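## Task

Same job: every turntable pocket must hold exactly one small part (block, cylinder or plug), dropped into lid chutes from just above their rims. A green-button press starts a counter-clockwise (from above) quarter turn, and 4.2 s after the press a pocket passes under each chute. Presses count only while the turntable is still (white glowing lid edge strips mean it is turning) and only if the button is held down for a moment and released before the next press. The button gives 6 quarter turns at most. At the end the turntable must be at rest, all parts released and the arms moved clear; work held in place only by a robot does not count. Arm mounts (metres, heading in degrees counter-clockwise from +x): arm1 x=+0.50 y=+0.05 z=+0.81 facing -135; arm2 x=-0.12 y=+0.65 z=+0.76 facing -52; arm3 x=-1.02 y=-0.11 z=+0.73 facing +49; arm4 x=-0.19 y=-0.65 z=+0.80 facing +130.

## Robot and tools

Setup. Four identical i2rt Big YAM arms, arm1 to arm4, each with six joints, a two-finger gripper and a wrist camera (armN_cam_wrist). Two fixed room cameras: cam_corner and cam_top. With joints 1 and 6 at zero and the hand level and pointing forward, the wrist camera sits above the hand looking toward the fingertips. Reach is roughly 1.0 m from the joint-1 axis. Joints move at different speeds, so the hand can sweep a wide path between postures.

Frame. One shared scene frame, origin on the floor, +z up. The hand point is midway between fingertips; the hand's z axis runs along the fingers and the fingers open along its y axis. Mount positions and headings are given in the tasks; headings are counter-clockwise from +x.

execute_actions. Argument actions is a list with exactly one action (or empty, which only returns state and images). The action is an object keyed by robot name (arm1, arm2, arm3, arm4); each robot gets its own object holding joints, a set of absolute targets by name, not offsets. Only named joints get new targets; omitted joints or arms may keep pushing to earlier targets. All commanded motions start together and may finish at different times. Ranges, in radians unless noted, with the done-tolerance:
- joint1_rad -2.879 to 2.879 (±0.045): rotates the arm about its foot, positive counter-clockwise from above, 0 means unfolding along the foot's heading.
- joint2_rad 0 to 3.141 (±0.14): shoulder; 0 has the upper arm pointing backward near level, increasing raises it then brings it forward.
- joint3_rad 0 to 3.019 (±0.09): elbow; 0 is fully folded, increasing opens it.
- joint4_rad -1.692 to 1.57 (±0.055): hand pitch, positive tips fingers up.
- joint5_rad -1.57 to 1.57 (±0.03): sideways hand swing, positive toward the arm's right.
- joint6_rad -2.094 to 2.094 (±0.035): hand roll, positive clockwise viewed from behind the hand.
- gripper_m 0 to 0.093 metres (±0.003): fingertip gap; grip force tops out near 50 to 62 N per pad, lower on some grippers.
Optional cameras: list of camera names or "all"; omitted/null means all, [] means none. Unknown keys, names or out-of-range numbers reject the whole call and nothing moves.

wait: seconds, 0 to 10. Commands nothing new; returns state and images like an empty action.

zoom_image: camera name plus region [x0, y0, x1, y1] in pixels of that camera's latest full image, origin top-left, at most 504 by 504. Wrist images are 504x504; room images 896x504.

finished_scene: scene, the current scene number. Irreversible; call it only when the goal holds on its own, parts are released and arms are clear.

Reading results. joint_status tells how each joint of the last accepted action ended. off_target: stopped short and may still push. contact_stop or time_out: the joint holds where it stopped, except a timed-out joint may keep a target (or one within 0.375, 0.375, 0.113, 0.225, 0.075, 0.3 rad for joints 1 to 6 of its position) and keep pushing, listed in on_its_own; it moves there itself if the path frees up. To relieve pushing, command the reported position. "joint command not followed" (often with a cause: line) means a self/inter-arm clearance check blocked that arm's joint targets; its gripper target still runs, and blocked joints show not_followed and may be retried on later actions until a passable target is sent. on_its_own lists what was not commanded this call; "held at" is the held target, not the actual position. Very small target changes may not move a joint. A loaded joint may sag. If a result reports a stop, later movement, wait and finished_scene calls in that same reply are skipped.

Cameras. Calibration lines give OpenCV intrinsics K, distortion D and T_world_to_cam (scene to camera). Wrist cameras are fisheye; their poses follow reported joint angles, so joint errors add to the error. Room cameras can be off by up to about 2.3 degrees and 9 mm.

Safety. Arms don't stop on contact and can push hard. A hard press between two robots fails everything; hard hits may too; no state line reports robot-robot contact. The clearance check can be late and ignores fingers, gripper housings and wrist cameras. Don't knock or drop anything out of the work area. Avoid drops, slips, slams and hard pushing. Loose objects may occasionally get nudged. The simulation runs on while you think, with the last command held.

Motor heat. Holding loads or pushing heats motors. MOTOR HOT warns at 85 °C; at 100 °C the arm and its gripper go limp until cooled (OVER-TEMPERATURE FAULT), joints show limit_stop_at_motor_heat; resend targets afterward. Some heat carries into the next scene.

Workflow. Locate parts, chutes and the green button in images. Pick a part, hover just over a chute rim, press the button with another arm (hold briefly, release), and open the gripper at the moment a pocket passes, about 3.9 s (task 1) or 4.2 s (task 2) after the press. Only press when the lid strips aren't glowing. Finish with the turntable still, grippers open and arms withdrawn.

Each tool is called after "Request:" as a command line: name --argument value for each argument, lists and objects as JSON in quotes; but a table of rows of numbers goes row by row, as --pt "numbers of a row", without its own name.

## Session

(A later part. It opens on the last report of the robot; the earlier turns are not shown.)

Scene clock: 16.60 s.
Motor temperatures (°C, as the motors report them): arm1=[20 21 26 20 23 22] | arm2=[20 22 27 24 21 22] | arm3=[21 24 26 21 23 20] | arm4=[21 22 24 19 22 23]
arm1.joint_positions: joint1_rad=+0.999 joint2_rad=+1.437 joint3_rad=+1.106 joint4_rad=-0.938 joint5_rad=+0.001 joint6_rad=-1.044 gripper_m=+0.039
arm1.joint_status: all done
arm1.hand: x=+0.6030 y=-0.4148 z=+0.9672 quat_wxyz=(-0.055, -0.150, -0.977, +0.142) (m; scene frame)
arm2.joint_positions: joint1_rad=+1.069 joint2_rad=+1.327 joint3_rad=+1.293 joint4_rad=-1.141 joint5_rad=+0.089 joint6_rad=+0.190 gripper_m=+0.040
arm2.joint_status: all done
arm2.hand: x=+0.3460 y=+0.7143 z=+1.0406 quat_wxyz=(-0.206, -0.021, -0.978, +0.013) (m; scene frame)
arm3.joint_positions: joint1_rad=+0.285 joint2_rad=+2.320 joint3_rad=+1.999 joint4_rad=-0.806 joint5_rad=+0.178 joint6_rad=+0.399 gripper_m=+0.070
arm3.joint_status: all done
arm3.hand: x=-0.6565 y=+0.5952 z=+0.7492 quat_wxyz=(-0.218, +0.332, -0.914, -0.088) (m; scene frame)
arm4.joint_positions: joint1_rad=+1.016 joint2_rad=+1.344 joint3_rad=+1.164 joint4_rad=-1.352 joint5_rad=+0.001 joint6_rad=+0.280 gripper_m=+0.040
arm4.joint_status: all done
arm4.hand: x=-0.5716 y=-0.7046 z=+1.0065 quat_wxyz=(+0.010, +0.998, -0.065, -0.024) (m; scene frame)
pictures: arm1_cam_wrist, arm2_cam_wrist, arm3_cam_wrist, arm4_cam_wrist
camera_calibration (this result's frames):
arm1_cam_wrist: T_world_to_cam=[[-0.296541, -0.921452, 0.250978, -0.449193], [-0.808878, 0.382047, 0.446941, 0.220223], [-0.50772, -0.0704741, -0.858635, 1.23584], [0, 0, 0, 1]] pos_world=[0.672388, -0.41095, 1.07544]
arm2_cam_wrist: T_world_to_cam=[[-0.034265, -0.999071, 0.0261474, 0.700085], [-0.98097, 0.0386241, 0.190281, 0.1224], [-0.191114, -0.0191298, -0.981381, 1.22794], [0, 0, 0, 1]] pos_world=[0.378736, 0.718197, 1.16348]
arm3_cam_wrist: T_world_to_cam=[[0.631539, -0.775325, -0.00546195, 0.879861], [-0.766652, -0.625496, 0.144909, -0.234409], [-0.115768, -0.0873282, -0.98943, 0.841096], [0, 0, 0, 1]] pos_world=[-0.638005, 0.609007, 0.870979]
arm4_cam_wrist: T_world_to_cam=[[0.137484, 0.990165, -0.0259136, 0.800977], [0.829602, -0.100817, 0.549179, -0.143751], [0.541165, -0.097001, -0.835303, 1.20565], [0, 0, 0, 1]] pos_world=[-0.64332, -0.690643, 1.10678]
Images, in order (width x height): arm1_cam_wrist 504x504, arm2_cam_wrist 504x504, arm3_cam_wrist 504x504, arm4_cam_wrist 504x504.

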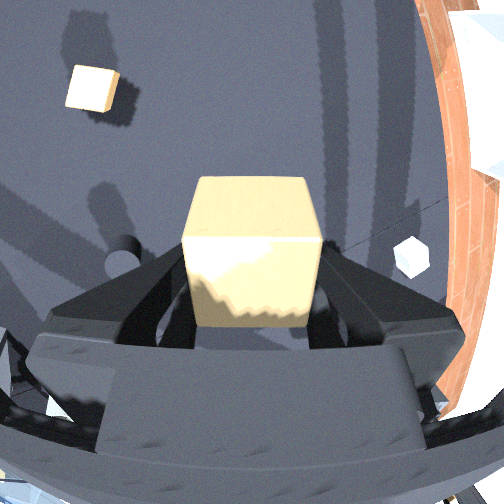

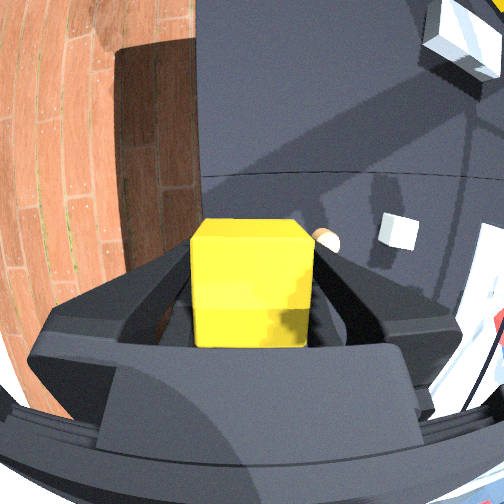

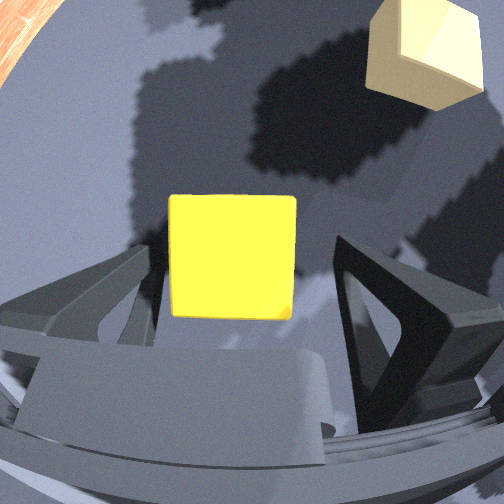

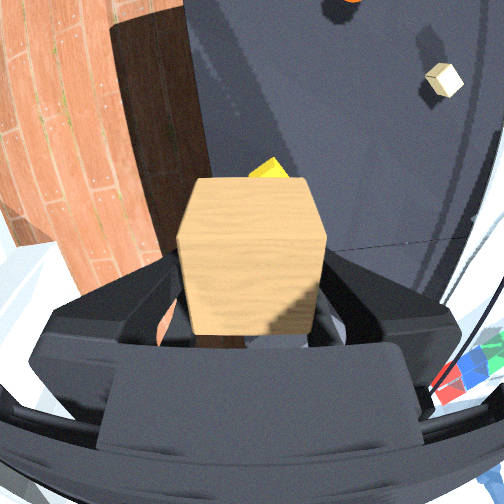

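Request:
execute_actions --actions '[{"arm1":{"joints":{"joint1_rad":-0.209}},"arm2":{"joints":{"joint1_rad":-0.671}},"arm3":{"joints":{"joint4_rad":-0.76,"gripper_m":0.028}},"arm4":{"joints":{"joint1_rad":-0.626}}}]'

Scene clock: 19.27 s.
Motor temperatures (°C, as the motors report them): arm1=[20 21 26 20 23 22] | arm2=[20 22 27 24 21 22] | arm3=[21 25 26 21 23 20] | arm4=[21 22 24 19 22 23]
arm1.joint_positions: joint1_rad=-0.212 joint2_rad=+1.442 joint3_rad=+1.106 joint4_rad=-0.938 joint5_rad=+0.001 joint6_rad=-1.045 gripper_m=+0.039
arm1.joint_status: all done
arm1.hand: x=+0.1040 y=-0.2121 z=+0.9640 quat_wxyz=(+0.033, -0.680, -0.718, +0.146) (m; scene frame)
arm2.joint_positions: joint1_rad=-0.676 joint2_rad=+1.324 joint3_rad=+1.291 joint4_rad=-1.153 joint5_rad=+0.091 joint6_rad=+0.185 gripper_m=+0.040
arm2.joint_status: all done
arm2.hand: x=-0.1440 y=+0.1843 z=+1.0412 quat_wxyz=(-0.125, -0.763, -0.614, +0.157) (m; scene frame)
arm3.joint_positions: joint1_rad=+0.285 joint2_rad=+2.320 joint3_rad=+1.999 joint4_rad=-0.774 joint5_rad=+0.178 joint6_rad=+0.400 gripper_m=+0.040
arm3.joint_status: gripper_m off_target (ended at +0.040, target +0.028); the others done
arm3.hand: x=-0.6535 y=+0.6015 z=+0.7527 quat_wxyz=(-0.229, +0.329, -0.911, -0.099) (m; scene frame)
arm4.joint_positions: joint1_rad=-0.630 joint2_rad=+1.351 joint3_rad=+1.164 joint4_rad=-1.352 joint5_rad=+0.001 joint6_rad=+0.278 gripper_m=+0.040
arm4.joint_status: all done
arm4.hand: x=-0.2161 y=-0.2602 z=+0.9953 quat_wxyz=(-0.002, +0.631, -0.775, -0.011) (m; scene frame)
pictures: arm1_cam_wrist, arm2_cam_wrist, arm3_cam_wrist, arm4_cam_wrist, cam_corner, cam_top
camera_calibration (this result's frames):
arm1_cam_wrist: T_world_to_cam=[[-0.968864, -0.0474929, 0.242997, -0.146615], [0.0686267, 0.891467, 0.447858, -0.243554], [-0.237894, 0.45059, -0.860451, 1.07815], [0, 0, 0, 1]] pos_world=[0.13115, -0.275646, 1.0724]
arm2_cam_wrist: T_world_to_cam=[[-0.979065, 0.203313, 0.00982689, -0.186879], [0.201086, 0.958598, 0.201631, -0.349034], [0.0315741, 0.199386, -0.979412, 1.11445], [0, 0, 0, 1]] pos_world=[-0.147969, 0.150372, 1.16372]
arm3_cam_wrist: T_world_to_cam=[[0.631374, -0.775237, -0.0193322, 0.893161], [-0.768712, -0.628956, 0.116173, -0.206295], [-0.102221, -0.0584879, -0.993041, 0.839622], [0, 0, 0, 1]] pos_world=[-0.636673, 0.61177, 0.875012]
arm4_cam_wrist: T_world_to_cam=[[0.977581, -0.209769, -0.0182412, 0.173407], [-0.16176, -0.803648, 0.572698, -0.808239], [-0.134794, -0.556908, -0.819563, 0.765572], [0, 0, 0, 1]] pos_world=[-0.197066, -0.186811, 1.09347]
Images, in order (width x height): arm1_cam_wrist 504x504, arm2_cam_wrist 504x504, arm3_cam_wrist 504x504, arm4_cam_wrist 504x504, cam_corner 896x504, cam_top 896x504.

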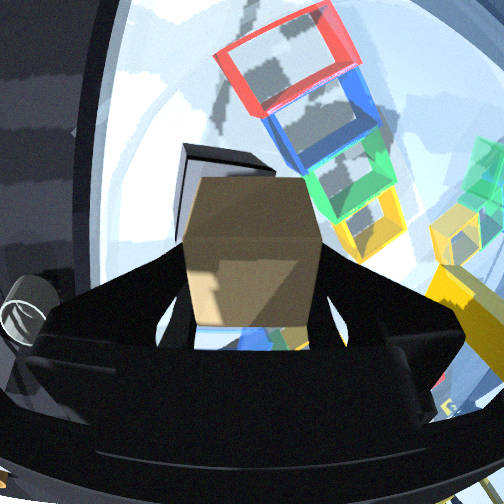

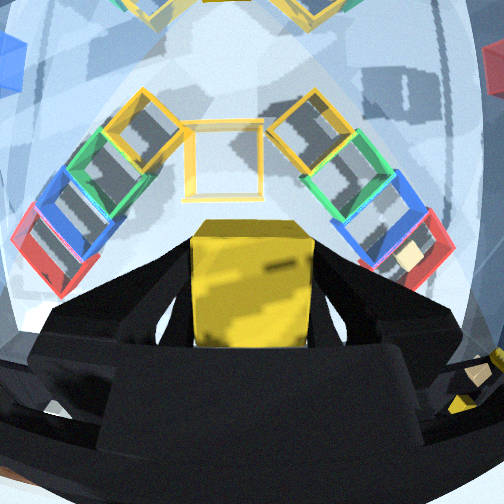

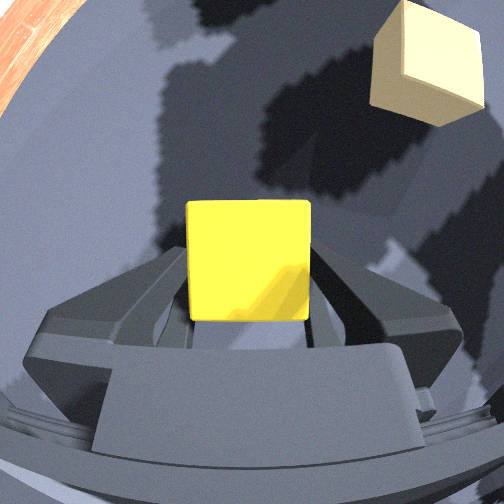

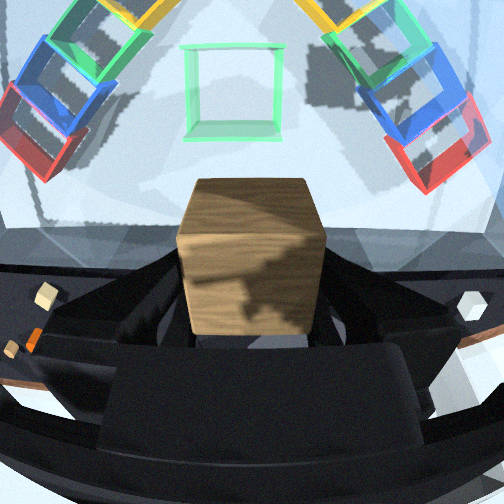

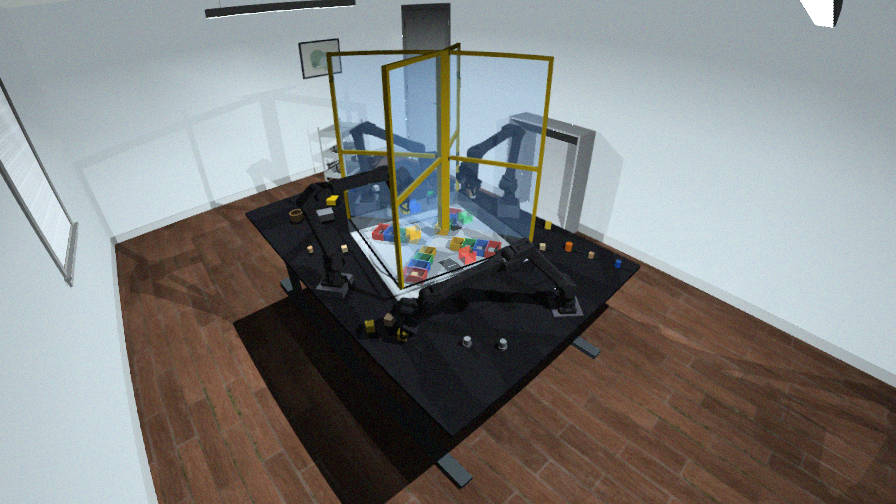

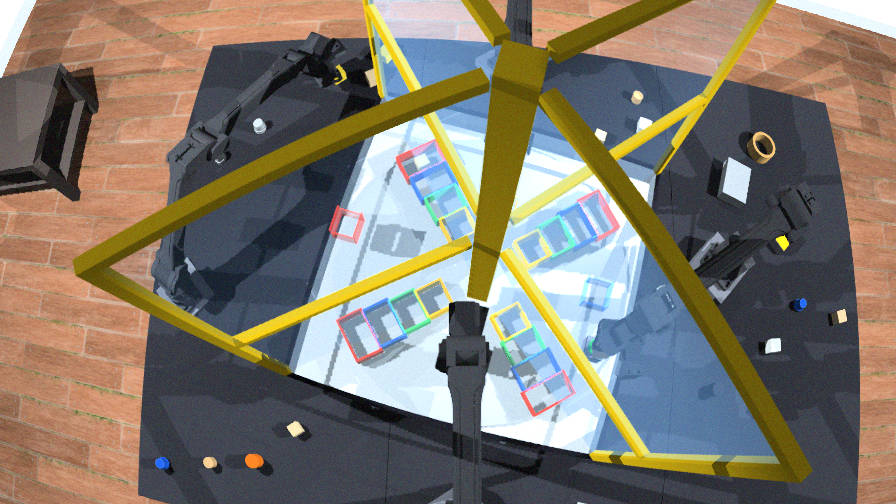

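Request:
execute_actions --actions '[]'

Scene clock: 19.90 s.
Motor temperatures (°C, as the motors report them): arm1=[20 21 26 20 23 22] | arm2=[20 22 27 24 21 22] | arm3=[21 25 26 21 23 20] | arm4=[21 22 24 19 22 23]
arm1.joint_positions: joint1_rad=-0.212 joint2_rad=+1.442 joint3_rad=+1.106 joint4_rad=-0.938 joint5_rad=+0.001 joint6_rad=-1.045 gripper_m=+0.039
arm1.joint_status: all done
arm1.hand: x=+0.1040 y=-0.2121 z=+0.9640 quat_wxyz=(+0.033, -0.680, -0.718, +0.146) (m; scene frame)
arm2.joint_positions: joint1_rad=-0.676 joint2_rad=+1.324 joint3_rad=+1.291 joint4_rad=-1.153 joint5_rad=+0.091 joint6_rad=+0.185 gripper_m=+0.040
arm2.joint_status: all done
arm2.hand: x=-0.1440 y=+0.1843 z=+1.0412 quat_wxyz=(-0.125, -0.763, -0.614, +0.157) (m; scene frame)
arm3.joint_positions: joint1_rad=+0.285 joint2_rad=+2.320 joint3_rad=+1.999 joint4_rad=-0.774 joint5_rad=+0.178 joint6_rad=+0.400 gripper_m=+0.040
arm3.joint_status: gripper_m off_target (ended at +0.040, target +0.028); the others done
arm3.hand: x=-0.6535 y=+0.6015 z=+0.7527 quat_wxyz=(-0.229, +0.329, -0.911, -0.099) (m; scene frame)
arm4.joint_positions: joint1_rad=-0.630 joint2_rad=+1.351 joint3_rad=+1.164 joint4_rad=-1.352 joint5_rad=+0.001 joint6_rad=+0.278 gripper_m=+0.040
arm4.joint_status: all done
arm4.hand: x=-0.2161 y=-0.2602 z=+0.9953 quat_wxyz=(-0.002, +0.631, -0.775, -0.011) (m; scene frame)
pictures: arm1_cam_wrist, arm2_cam_wrist, arm3_cam_wrist, arm4_cam_wrist, cam_corner, cam_top
camera_calibration (this result's frames):
arm1_cam_wrist: T_world_to_cam=[[-0.968864, -0.0474929, 0.242997, -0.146615], [0.0686267, 0.891467, 0.447858, -0.243554], [-0.237894, 0.45059, -0.860451, 1.07815], [0, 0, 0, 1]] pos_world=[0.13115, -0.275646, 1.0724]
arm2_cam_wrist: T_world_to_cam=[[-0.979065, 0.203313, 0.00982689, -0.186879], [0.201086, 0.958598, 0.201631, -0.349034], [0.0315741, 0.199386, -0.979412, 1.11445], [0, 0, 0, 1]] pos_world=[-0.147969, 0.150372, 1.16372]
arm3_cam_wrist: T_world_to_cam=[[0.631374, -0.775237, -0.0193322, 0.893161], [-0.768712, -0.628956, 0.116173, -0.206295], [-0.102221, -0.0584879, -0.993041, 0.839622], [0, 0, 0, 1]] pos_world=[-0.636673, 0.61177, 0.875012]
arm4_cam_wrist: T_world_to_cam=[[0.977581, -0.209769, -0.0182412, 0.173407], [-0.16176, -0.803648, 0.572698, -0.808239], [-0.134794, -0.556908, -0.819563, 0.765572], [0, 0, 0, 1]] pos_world=[-0.197066, -0.186811, 1.09347]
Images, in order (width x height): arm1_cam_wrist 504x504, arm2_cam_wrist 504x504, arm3_cam_wrist 504x504, arm4_cam_wrist 504x504, cam_corner 896x504, cam_top 896x504.

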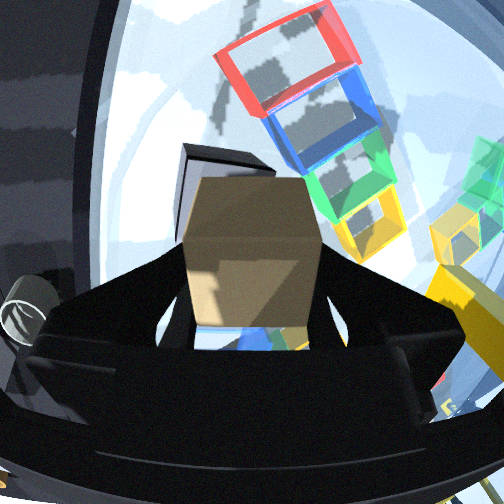

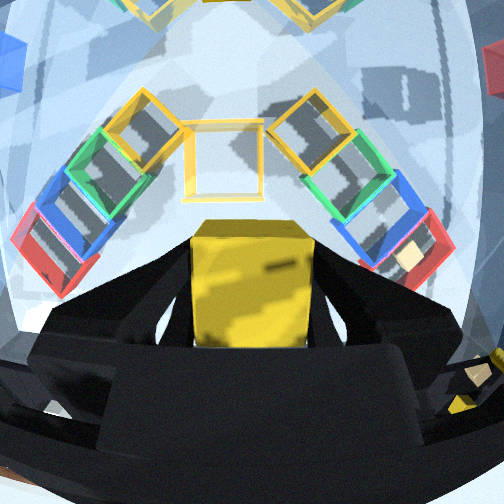

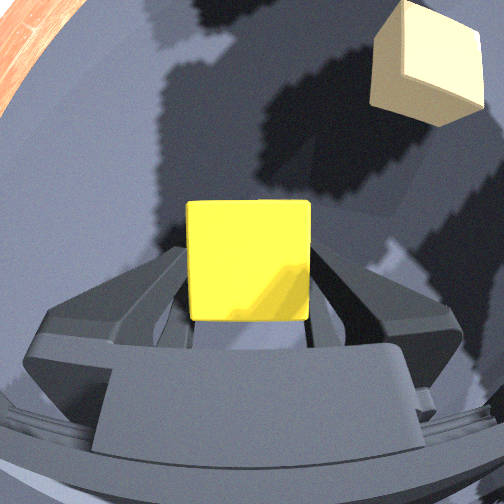

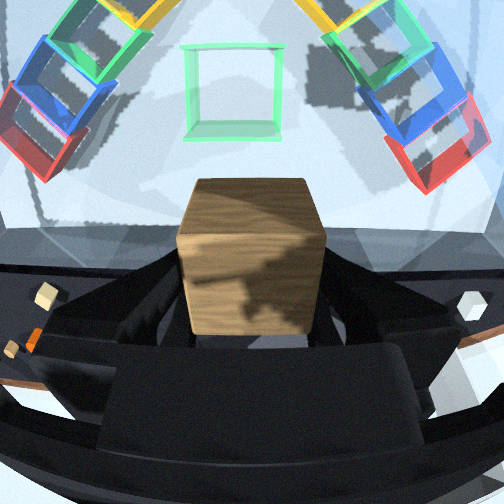

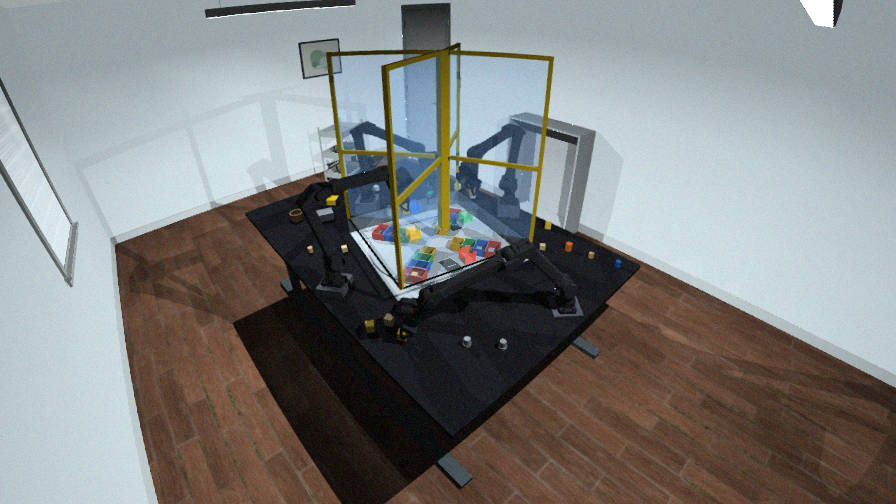

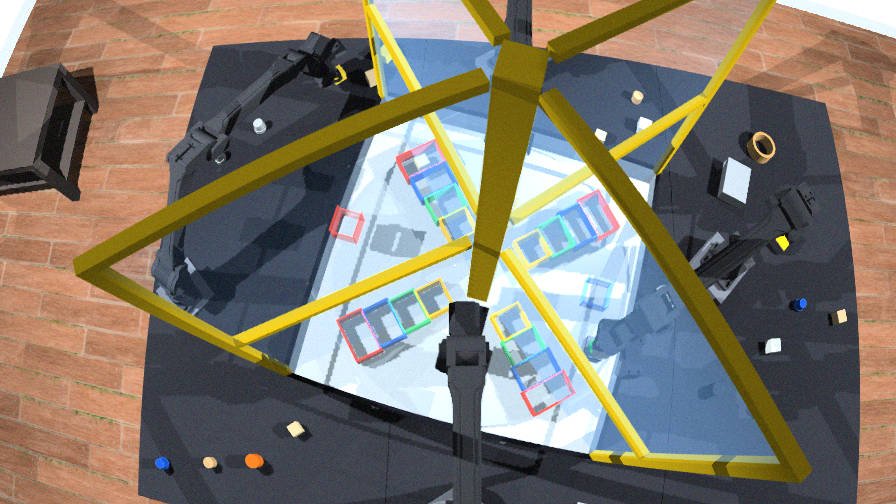

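Request:
execute_actions --actions '[{"arm1":{"joints":{"joint2_rad":1.53}},"arm2":{"joints":{"joint1_rad":-0.645,"joint2_rad":1.54,"joint3_rad":1.25,"joint4_rad":-0.885}},"arm4":{"joints":{"joint1_rad":-0.645,"joint2_rad":1.505,"joint4_rad":-1.19}},"arm3":{"joints":{"joint2_rad":2.0}}}]' --cameras '["arm2_cam_wrist","arm4_cam_wrist"]'

Request:
execute_actions --actions '[{"arm1":{"joints":{"joint1_rad":-0.50,"joint2_rad":1.475,"joint4_rad":-1.20}},"arm3":{"joints":{"joint2_rad":1.7,"joint3_rad":1.7,"joint4_rad":-1.03}}}]' --cameras '["arm1_cam_wrist","arm4_cam_wrist"]'

Scene clock: 23.23 s.
Motor temperatures (°C, as the motors report them): arm1=[20 20 27 20 23 22] | arm2=[20 22 28 24 21 22] | arm3=[21 25 26 21 23 20] | arm4=[21 22 24 19 22 23]
arm1.joint_positions: joint1_rad=-0.212 joint2_rad=+1.513 joint3_rad=+1.110 joint4_rad=-0.938 joint5_rad=+0.001 joint6_rad=-1.046 gripper_m=+0.039
arm1.joint_status: all done
arm1.hand: x=+0.1022 y=-0.2133 z=+0.9334 quat_wxyz=(+0.025, -0.683, -0.721, +0.113) (m; scene frame)
arm2.joint_positions: joint1_rad=-0.647 joint2_rad=+1.553 joint3_rad=+1.250 joint4_rad=-0.899 joint5_rad=+0.091 joint6_rad=+0.185 gripper_m=+0.040
arm2.joint_status: all done
arm2.hand: x=-0.1279 y=+0.1156 z=+0.9349 quat_wxyz=(-0.121, -0.755, -0.626, +0.150) (m; scene frame)
arm3.joint_positions: joint1_rad=+0.285 joint2_rad=+1.994 joint3_rad=+1.994 joint4_rad=-0.762 joint5_rad=+0.178 joint6_rad=+0.400 gripper_m=+0.040
arm3.joint_status: all done
arm3.hand: x=-0.6563 y=+0.5969 z=+1.0080 quat_wxyz=(-0.339, +0.297, -0.867, -0.212) (m; scene frame)
arm4.joint_positions: joint1_rad=-0.636 joint2_rad=+1.513 joint3_rad=+1.164 joint4_rad=-1.200 joint5_rad=+0.001 joint6_rad=+0.278 gripper_m=+0.040
arm4.joint_status: all done
arm4.hand: x=-0.2171 y=-0.2175 z=+0.9325 quat_wxyz=(+0.001, +0.629, -0.777, -0.007) (m; scene frame)
pictures: arm2_cam_wrist, arm4_cam_wrist
camera_calibration (this result's frames):
arm2_cam_wrist: T_world_to_cam=[[-0.984633, 0.174132, 0.0132453, -0.15669], [0.172826, 0.960744, 0.217029, -0.283258], [0.0250662, 0.215983, -0.976075, 1.01769], [0, 0, 0, 1]] pos_world=[-0.130837, 0.0796207, 1.05689]
arm4_cam_wrist: T_world_to_cam=[[0.976237, -0.216174, -0.0151466, 0.177637], [-0.167339, -0.796417, 0.581134, -0.745652], [-0.137689, -0.56479, -0.813667, 0.729912], [0, 0, 0, 1]] pos_world=[-0.197691, -0.143202, 1.02992]
Images, in order (width x height): arm2_cam_wrist 504x504, arm4_cam_wrist 504x504.

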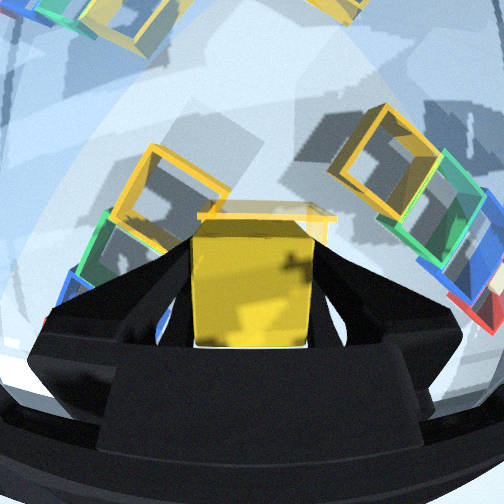

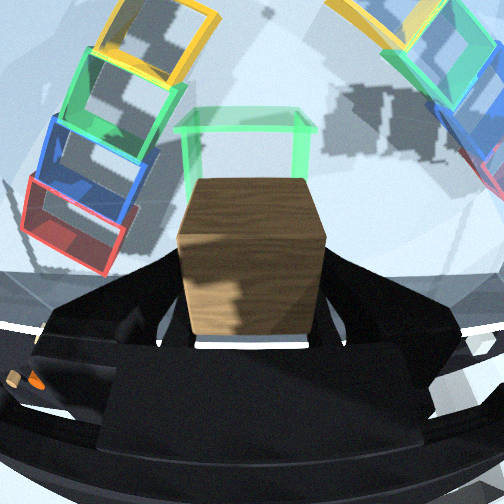

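Scene clock: 24.53 s.
Motor temperatures (°C, as the motors report them): arm1=[20 20 27 20 23 22] | arm2=[20 22 28 24 21 22] | arm3=[21 25 26 21 23 20] | arm4=[21 22 25 19 22 23]
arm1.joint_positions: joint1_rad=-0.507 joint2_rad=+1.489 joint3_rad=+1.110 joint4_rad=-1.186 joint5_rad=+0.000 joint6_rad=-1.046 gripper_m=+0.039
arm1.joint_status: all done
arm1.hand: x=+0.1018 y=-0.0697 z=+0.9360 quat_wxyz=(-0.001, -0.787, -0.617, +0.004) (m; scene frame)
arm2.joint_positions: joint1_rad=-0.647 joint2_rad=+1.553 joint3_rad=+1.250 joint4_rad=-0.899 joint5_rad=+0.091 joint6_rad=+0.185 gripper_m=+0.040
arm2.joint_status: not commanded
arm2.hand: x=-0.1279 y=+0.1156 z=+0.9349 quat_wxyz=(-0.121, -0.755, -0.626, +0.150) (m; scene frame)
arm3.joint_positions: joint1_rad=+0.285 joint2_rad=+1.680 joint3_rad=+1.708 joint4_rad=-1.022 joint5_rad=+0.178 joint6_rad=+0.400 gripper_m=+0.040
arm3.joint_status: all done
arm3.hand: x=-0.7205 y=+0.4589 z=+1.0349 quat_wxyz=(-0.263, +0.320, -0.900, -0.134) (m; scene frame)
arm4.joint_positions: joint1_rad=-0.636 joint2_rad=+1.513 joint3_rad=+1.164 joint4_rad=-1.200 joint5_rad=+0.001 joint6_rad=+0.278 gripper_m=+0.040
arm4.joint_status: not commanded
arm4.hand: x=-0.2171 y=-0.2175 z=+0.9325 quat_wxyz=(+0.001, +0.629, -0.777, -0.007) (m; scene frame)
pictures: arm1_cam_wrist, arm4_cam_wrist
camera_calibration (this result's frames):
arm1_cam_wrist: T_world_to_cam=[[-0.974327, 0.224952, -0.00916036, 0.120376], [0.177238, 0.791483, 0.584928, -0.504098], [0.138831, 0.568287, -0.811033, 0.913072], [0, 0, 0, 1]] pos_world=[0.0798683, -0.146981, 1.0365]
arm4_cam_wrist: T_world_to_cam=[[0.976237, -0.216174, -0.0151466, 0.177637], [-0.167339, -0.796417, 0.581134, -0.745652], [-0.137689, -0.56479, -0.813667, 0.729912], [0, 0, 0, 1]] pos_world=[-0.197691, -0.143202, 1.02992]
Images, in order (width x height): arm1_cam_wrist 504x504, arm4_cam_wrist 504x504.

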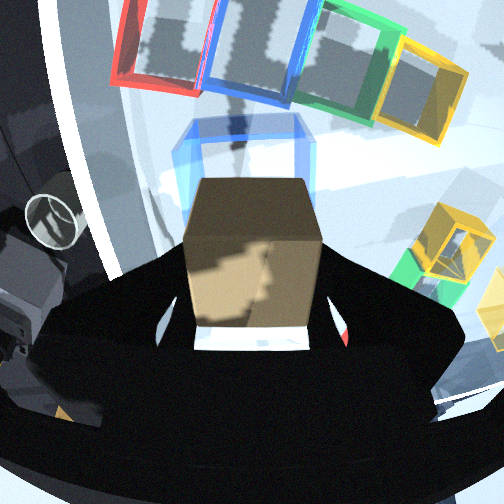

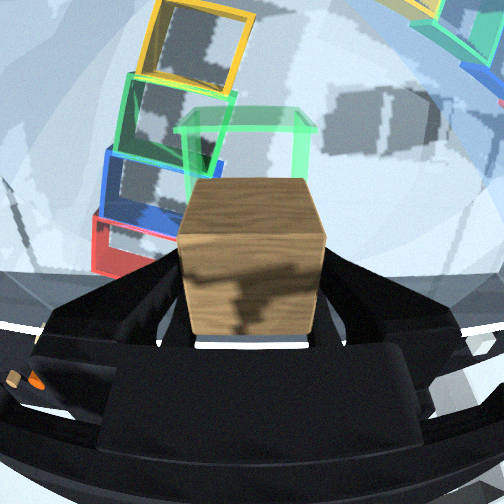

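Request:
execute_actions --actions '[{"arm2":{"joints":{"joint4_rad":-0.94,"joint5_rad":0.135}}}]' --cameras '["arm2_cam_wrist","arm4_cam_wrist"]'

Scene clock: 25.20 s.
Motor temperatures (°C, as the motors report them): arm1=[20 20 27 20 23 22] | arm2=[20 22 28 24 21 22] | arm3=[21 25 26 21 23 20] | arm4=[21 22 25 19 22 23]
arm1.joint_positions: joint1_rad=-0.507 joint2_rad=+1.489 joint3_rad=+1.110 joint4_rad=-1.186 joint5_rad=+0.000 joint6_rad=-1.046 gripper_m=+0.039
arm1.joint_status: not commanded
arm1.hand: x=+0.1018 y=-0.0697 z=+0.9360 quat_wxyz=(-0.001, -0.787, -0.617, +0.004) (m; scene frame)
arm2.joint_positions: joint1_rad=-0.647 joint2_rad=+1.553 joint3_rad=+1.250 joint4_rad=-0.931 joint5_rad=+0.132 joint6_rad=+0.185 gripper_m=+0.040
arm2.joint_status: all done
arm2.hand: x=-0.1351 y=+0.1232 z=+0.9328 quat_wxyz=(-0.096, -0.758, -0.626, +0.156) (m; scene frame)
arm3.joint_positions: joint1_rad=+0.285 joint2_rad=+1.680 joint3_rad=+1.708 joint4_rad=-1.022 joint5_rad=+0.178 joint6_rad=+0.400 gripper_m=+0.040
arm3.joint_status: not commanded
arm3.hand: x=-0.7205 y=+0.4589 z=+1.0349 quat_wxyz=(-0.263, +0.320, -0.900, -0.134) (m; scene frame)
arm4.joint_positions: joint1_rad=-0.636 joint2_rad=+1.513 joint3_rad=+1.164 joint4_rad=-1.200 joint5_rad=+0.001 joint6_rad=+0.278 gripper_m=+0.040
arm4.joint_status: not commanded
arm4.hand: x=-0.2171 y=-0.2175 z=+0.9325 quat_wxyz=(+0.001, +0.629, -0.777, -0.007) (m; scene frame)
pictures: arm2_cam_wrist, arm4_cam_wrist
camera_calibration (this result's frames):
arm2_cam_wrist: T_world_to_cam=[[-0.980658, 0.187114, 0.0574293, -0.207303], [0.195491, 0.950819, 0.240264, -0.306215], [-0.00964811, 0.246844, -0.969007, 0.99905], [0, 0, 0, 1]] pos_world=[-0.133792, 0.0833352, 1.05356]
arm4_cam_wrist: T_world_to_cam=[[0.976237, -0.216174, -0.0151466, 0.177637], [-0.167339, -0.796417, 0.581134, -0.745652], [-0.137689, -0.56479, -0.813667, 0.729912], [0, 0, 0, 1]] pos_world=[-0.197691, -0.143202, 1.02992]
Images, in order (width x height): arm2_cam_wrist 504x504, arm4_cam_wrist 504x504.

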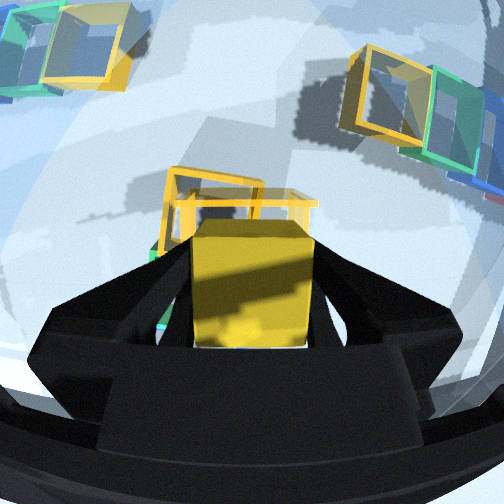

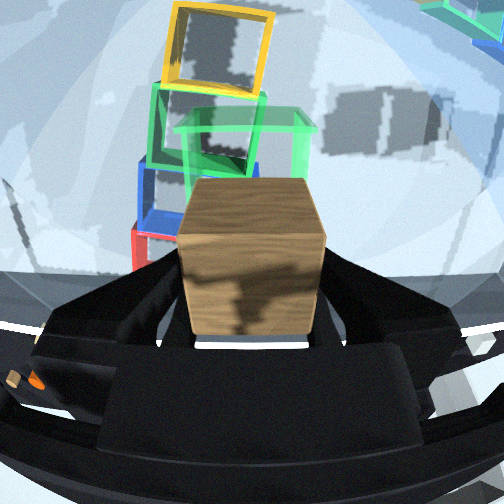

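Request:
wait --seconds 0.45

Request:
execute_actions --actions '[{"arm1":{"joints":{"gripper_m":0.057}},"arm2":{"joints":{"gripper_m":0.057}},"arm4":{"joints":{"gripper_m":0.057}}}]' --cameras '["arm1_cam_wrist","arm2_cam_wrist","arm4_cam_wrist"]'

Scene clock: 25.80 s.
Motor temperatures (°C, as the motors report them): arm1=[20 20 27 20 23 22] | arm2=[20 22 28 24 21 22] | arm3=[21 25 26 21 23 20] | arm4=[21 22 25 19 22 23]
arm1.joint_positions: joint1_rad=-0.507 joint2_rad=+1.489 joint3_rad=+1.110 joint4_rad=-1.186 joint5_rad=+0.000 joint6_rad=-1.046 gripper_m=+0.039
arm1.joint_status: not commanded
arm1.hand: x=+0.1018 y=-0.0697 z=+0.9360 quat_wxyz=(-0.001, -0.787, -0.617, +0.004) (m; scene frame)
arm2.joint_positions: joint1_rad=-0.647 joint2_rad=+1.553 joint3_rad=+1.250 joint4_rad=-0.931 joint5_rad=+0.132 joint6_rad=+0.185 gripper_m=+0.040
arm2.joint_status: all done
arm2.hand: x=-0.1351 y=+0.1232 z=+0.9328 quat_wxyz=(-0.096, -0.758, -0.626, +0.156) (m; scene frame)
arm3.joint_positions: joint1_rad=+0.285 joint2_rad=+1.680 joint3_rad=+1.708 joint4_rad=-1.022 joint5_rad=+0.178 joint6_rad=+0.400 gripper_m=+0.040
arm3.joint_status: not commanded
arm3.hand: x=-0.7205 y=+0.4589 z=+1.0349 quat_wxyz=(-0.263, +0.320, -0.900, -0.134) (m; scene frame)
arm4.joint_positions: joint1_rad=-0.636 joint2_rad=+1.513 joint3_rad=+1.164 joint4_rad=-1.200 joint5_rad=+0.001 joint6_rad=+0.278 gripper_m=+0.040
arm4.joint_status: not commanded
arm4.hand: x=-0.2171 y=-0.2175 z=+0.9325 quat_wxyz=(+0.001, +0.629, -0.777, -0.007) (m; scene frame)
wait: 0.47 s; at rest by 0.13 s
pictures: arm1_cam_wrist, arm2_cam_wrist, arm3_cam_wrist, arm4_cam_wrist, cam_corner, cam_top
camera_calibration (this result's frames):
arm1_cam_wrist: T_world_to_cam=[[-0.974327, 0.224952, -0.00916036, 0.120376], [0.177238, 0.791483, 0.584928, -0.504098], [0.138831, 0.568287, -0.811033, 0.913072], [0, 0, 0, 1]] pos_world=[0.0798683, -0.146981, 1.0365]
arm2_cam_wrist: T_world_to_cam=[[-0.980658, 0.187114, 0.0574293, -0.207303], [0.195491, 0.950819, 0.240264, -0.306215], [-0.00964811, 0.246844, -0.969007, 0.99905], [0, 0, 0, 1]] pos_world=[-0.133792, 0.0833352, 1.05356]
arm3_cam_wrist: T_world_to_cam=[[0.633325, -0.771278, -0.0634732, 0.875613], [-0.771587, -0.635634, 0.0249707, -0.28495], [-0.0596051, 0.0331605, -0.997671, 1.09811], [0, 0, 0, 1]] pos_world=[-0.708958, 0.457804, 1.15825]
arm4_cam_wrist: T_world_to_cam=[[0.976237, -0.216174, -0.0151466, 0.177637], [-0.167339, -0.796417, 0.581134, -0.745652], [-0.137689, -0.56479, -0.813667, 0.729912], [0, 0, 0, 1]] pos_world=[-0.197691, -0.143202, 1.02992]
Images, in order (width x height): arm1_cam_wrist 504x504, arm2_cam_wrist 504x504, arm3_cam_wrist 504x504, arm4_cam_wrist 504x504, cam_corner 896x504, cam_top 896x504.

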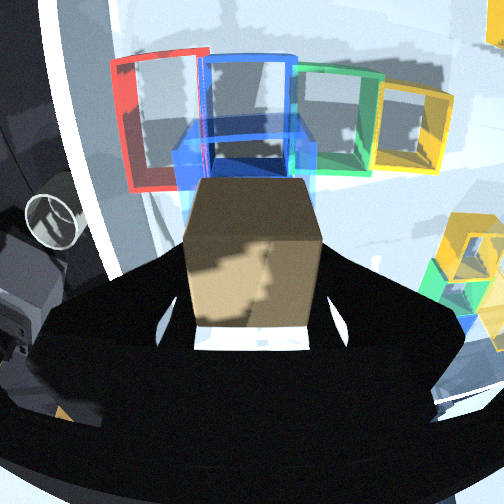

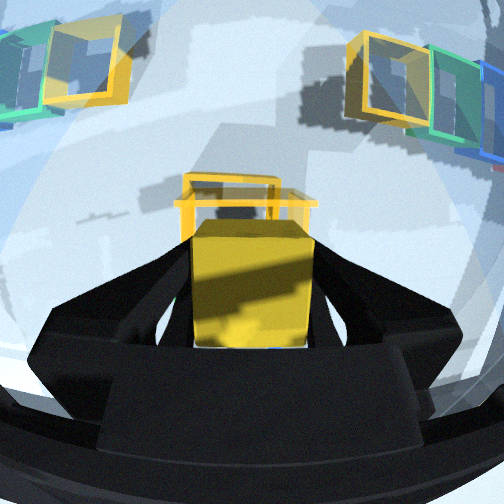

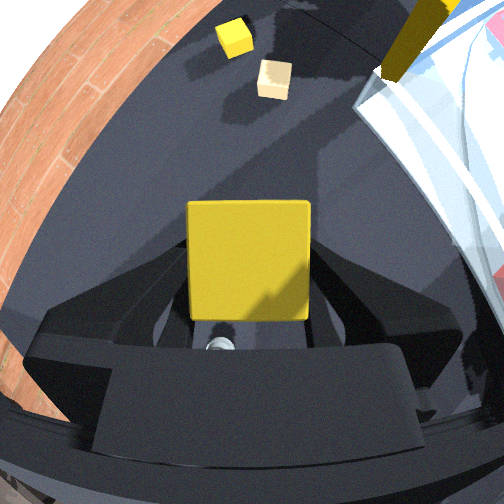

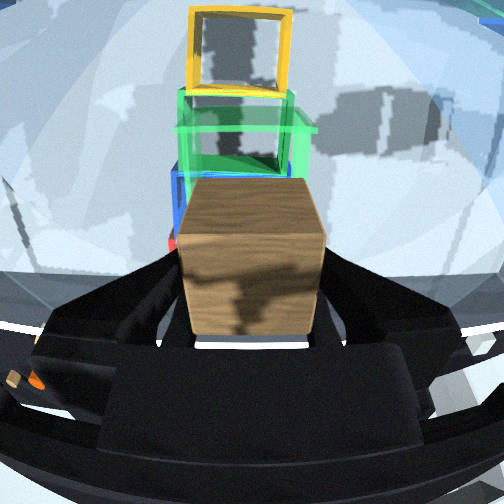

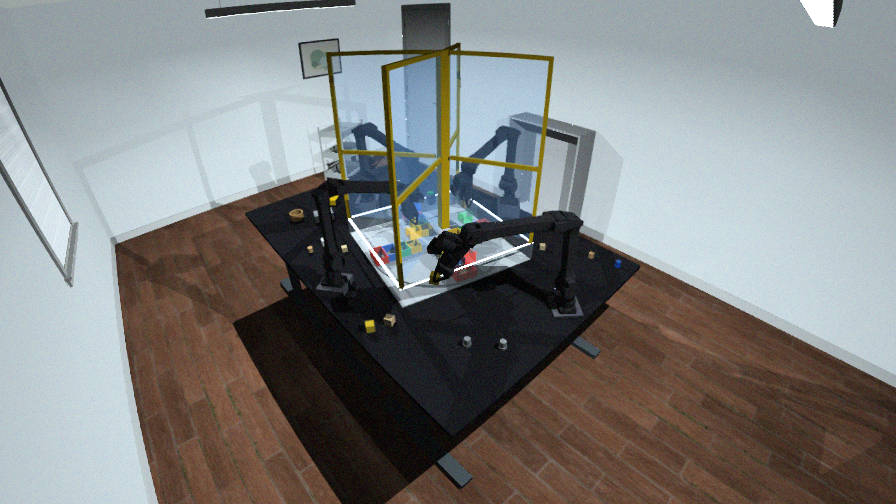

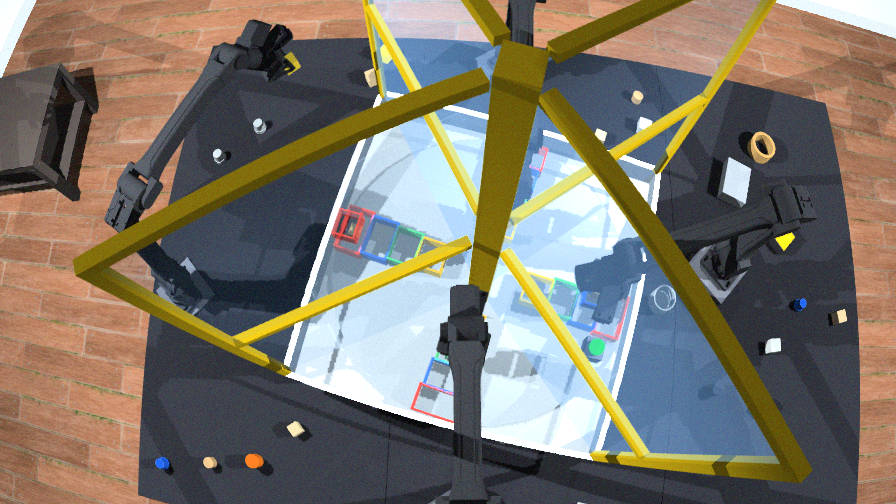

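Scene clock: 26.33 s.
Motor temperatures (°C, as the motors report them): arm1=[20 20 27 20 23 22] | arm2=[20 22 28 24 21 22] | arm3=[21 25 26 21 23 20] | arm4=[21 22 25 19 22 23]
arm1.joint_positions: joint1_rad=-0.507 joint2_rad=+1.489 joint3_rad=+1.110 joint4_rad=-1.186 joint5_rad=+0.000 joint6_rad=-1.046 gripper_m=+0.057
arm1.joint_status: all done
arm1.hand: x=+0.1018 y=-0.0697 z=+0.9360 quat_wxyz=(-0.001, -0.787, -0.617, +0.004) (m; scene frame)
arm2.joint_positions: joint1_rad=-0.647 joint2_rad=+1.553 joint3_rad=+1.250 joint4_rad=-0.931 joint5_rad=+0.133 joint6_rad=+0.185 gripper_m=+0.057
arm2.joint_status: all done
arm2.hand: x=-0.1351 y=+0.1232 z=+0.9328 quat_wxyz=(-0.096, -0.758, -0.626, +0.156) (m; scene frame)
arm3.joint_positions: joint1_rad=+0.285 joint2_rad=+1.680 joint3_rad=+1.708 joint4_rad=-1.022 joint5_rad=+0.178 joint6_rad=+0.400 gripper_m=+0.040
arm3.joint_status: not commanded
arm3.hand: x=-0.7205 y=+0.4589 z=+1.0349 quat_wxyz=(-0.263, +0.320, -0.900, -0.134) (m; scene frame)
arm4.joint_positions: joint1_rad=-0.636 joint2_rad=+1.513 joint3_rad=+1.164 joint4_rad=-1.200 joint5_rad=+0.001 joint6_rad=+0.278 gripper_m=+0.057
arm4.joint_status: all done
arm4.hand: x=-0.2171 y=-0.2175 z=+0.9325 quat_wxyz=(+0.001, +0.629, -0.777, -0.007) (m; scene frame)
pictures: arm1_cam_wrist, arm2_cam_wrist, arm4_cam_wrist
camera_calibration (this result's frames):
arm1_cam_wrist: T_world_to_cam=[[-0.974327, 0.224952, -0.00916036, 0.120376], [0.177238, 0.791483, 0.584928, -0.504098], [0.138831, 0.568287, -0.811033, 0.913072], [0, 0, 0, 1]] pos_world=[0.0798683, -0.146981, 1.0365]
arm2_cam_wrist: T_world_to_cam=[[-0.980613, 0.187242, 0.0577799, -0.207705], [0.195701, 0.950795, 0.240188, -0.306104], [-0.00996354, 0.24684, -0.969005, 0.999012], [0, 0, 0, 1]] pos_world=[-0.133819, 0.0833374, 1.05357]
arm4_cam_wrist: T_world_to_cam=[[0.976237, -0.216174, -0.0151466, 0.177637], [-0.167339, -0.796417, 0.581134, -0.745652], [-0.137689, -0.56479, -0.813667, 0.729912], [0, 0, 0, 1]] pos_world=[-0.197691, -0.143202, 1.02992]
Images, in order (width x height): arm1_cam_wrist 504x504, arm2_cam_wrist 504x504, arm4_cam_wrist 504x504.

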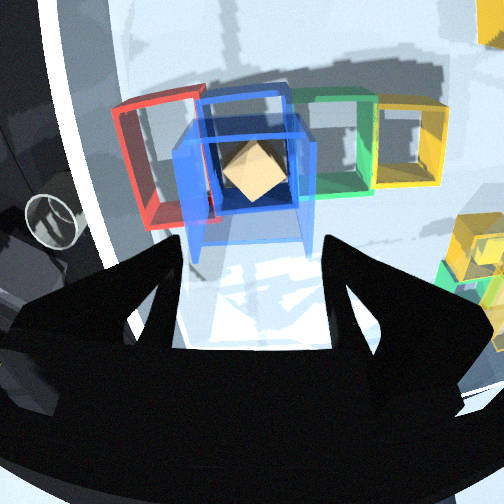

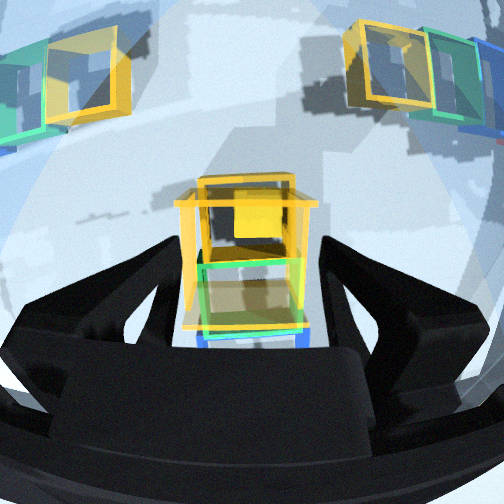

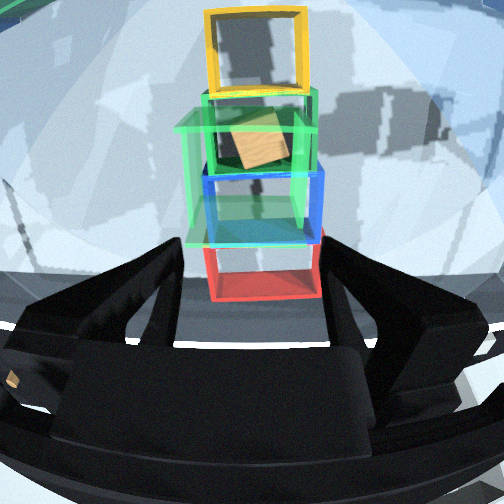

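Request:
execute_actions --actions '[{"arm1":{"joints":{"joint1_rad":0.866,"joint2_rad":1.325,"joint3_rad":0.907,"joint4_rad":-1.14}},"arm2":{"joints":{"joint1_rad":0.305,"joint2_rad":1.06,"joint3_rad":0.69,"joint4_rad":-0.81,"joint5_rad":0.09}},"arm4":{"joints":{"joint1_rad":0.52,"joint2_rad":1.41,"joint3_rad":1.05}},"arm3":{"joints":{"joint1_rad":-0.46,"joint2_rad":1.28,"joint3_rad":1.29,"joint4_rad":-1.125,"joint5_rad":0.21,"joint6_rad":0.51}}}]' --cameras '["arm1_cam_wrist","arm2_cam_wrist","arm3_cam_wrist","arm4_cam_wrist"]'

Scene clock: 29.97 s.
Motor temperatures (°C, as the motors report them): arm1=[20 20 27 20 23 22] | arm2=[20 22 28 24 21 22] | arm3=[21 24 26 21 23 20] | arm4=[21 22 25 19 22 23]
arm1.joint_positions: joint1_rad=+0.866 joint2_rad=+1.328 joint3_rad=+0.909 joint4_rad=-1.149 joint5_rad=+0.000 joint6_rad=-1.046 gripper_m=+0.057
arm1.joint_status: all done
arm1.hand: x=+0.5299 y=-0.2985 z=+0.9241 quat_wxyz=(-0.001, -0.217, -0.976, +0.004) (m; scene frame)
arm2.joint_positions: joint1_rad=+0.305 joint2_rad=+1.062 joint3_rad=+0.699 joint4_rad=-0.818 joint5_rad=+0.089 joint6_rad=+0.186 gripper_m=+0.057
arm2.joint_status: all done
arm2.hand: x=+0.1558 y=+0.4425 z=+0.8983 quat_wxyz=(-0.187, -0.383, -0.901, +0.086) (m; scene frame)
arm3.joint_positions: joint1_rad=-0.459 joint2_rad=+1.266 joint3_rad=+1.297 joint4_rad=-1.118 joint5_rad=+0.213 joint6_rad=+0.500 gripper_m=+0.040
arm3.joint_status: all done
arm3.hand: x=-0.5744 y=+0.0314 z=+1.0396 quat_wxyz=(-0.260, -0.078, -0.963, -0.008) (m; scene frame)
arm4.joint_positions: joint1_rad=+0.523 joint2_rad=+1.428 joint3_rad=+1.052 joint4_rad=-1.194 joint5_rad=+0.001 joint6_rad=+0.278 gripper_m=+0.057
arm4.joint_status: all done
arm4.hand: x=-0.5560 y=-0.5163 z=+0.9325 quat_wxyz=(+0.007, +0.952, -0.306, -0.003) (m; scene frame)
pictures: arm1_cam_wrist, arm2_cam_wrist, arm3_cam_wrist, arm4_cam_wrist
camera_calibration (this result's frames):
arm1_cam_wrist: T_world_to_cam=[[-0.411784, -0.911257, -0.00669352, -0.0506172], [-0.73875, 0.329512, 0.587937, -0.0472001], [-0.533556, 0.247048, -0.808879, 1.2324], [0, 0, 0, 1]] pos_world=[0.601844, -0.335035, 1.02428]
arm2_cam_wrist: T_world_to_cam=[[-0.713544, -0.700332, 0.0197495, 0.405053], [-0.684716, 0.70305, 0.192055, -0.368334], [-0.148387, 0.123517, -0.981185, 0.9768], [0, 0, 0, 1]] pos_world=[0.181764, 0.421977, 1.02116]
arm3_cam_wrist: T_world_to_cam=[[-0.162844, -0.985577, -0.0460441, -0.0150009], [-0.982748, 0.157876, 0.0963382, -0.664443], [-0.0876795, 0.0609378, -0.994283, 1.10523], [0, 0, 0, 1]] pos_world=[-0.558517, 0.0227646, 1.16223]
arm4_cam_wrist: T_world_to_cam=[[0.588218, 0.808507, -0.0177716, 0.759655], [0.661929, -0.46872, 0.584937, -0.413568], [0.464596, -0.355834, -0.810884, 0.954628], [0, 0, 0, 1]] pos_world=[-0.616607, -0.468345, 1.0295]
Images, in order (width x height): arm1_cam_wrist 504x504, arm2_cam_wrist 504x504, arm3_cam_wrist 504x504, arm4_cam_wrist 504x504.

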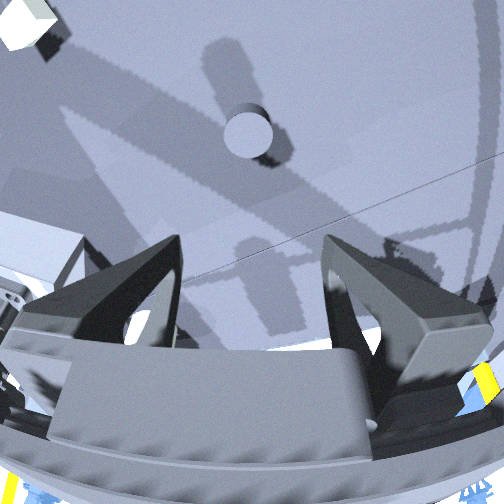

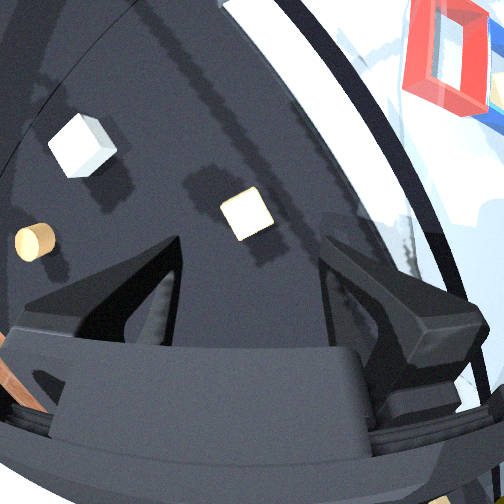

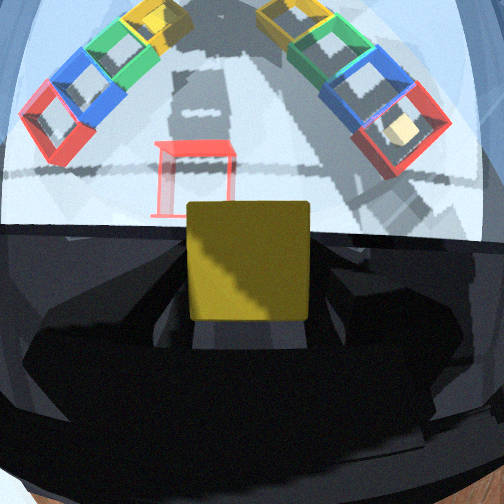

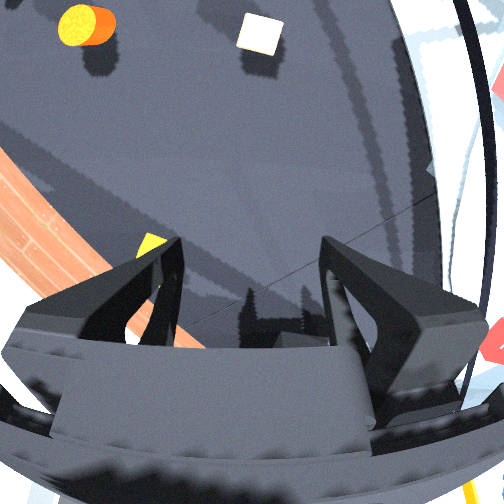

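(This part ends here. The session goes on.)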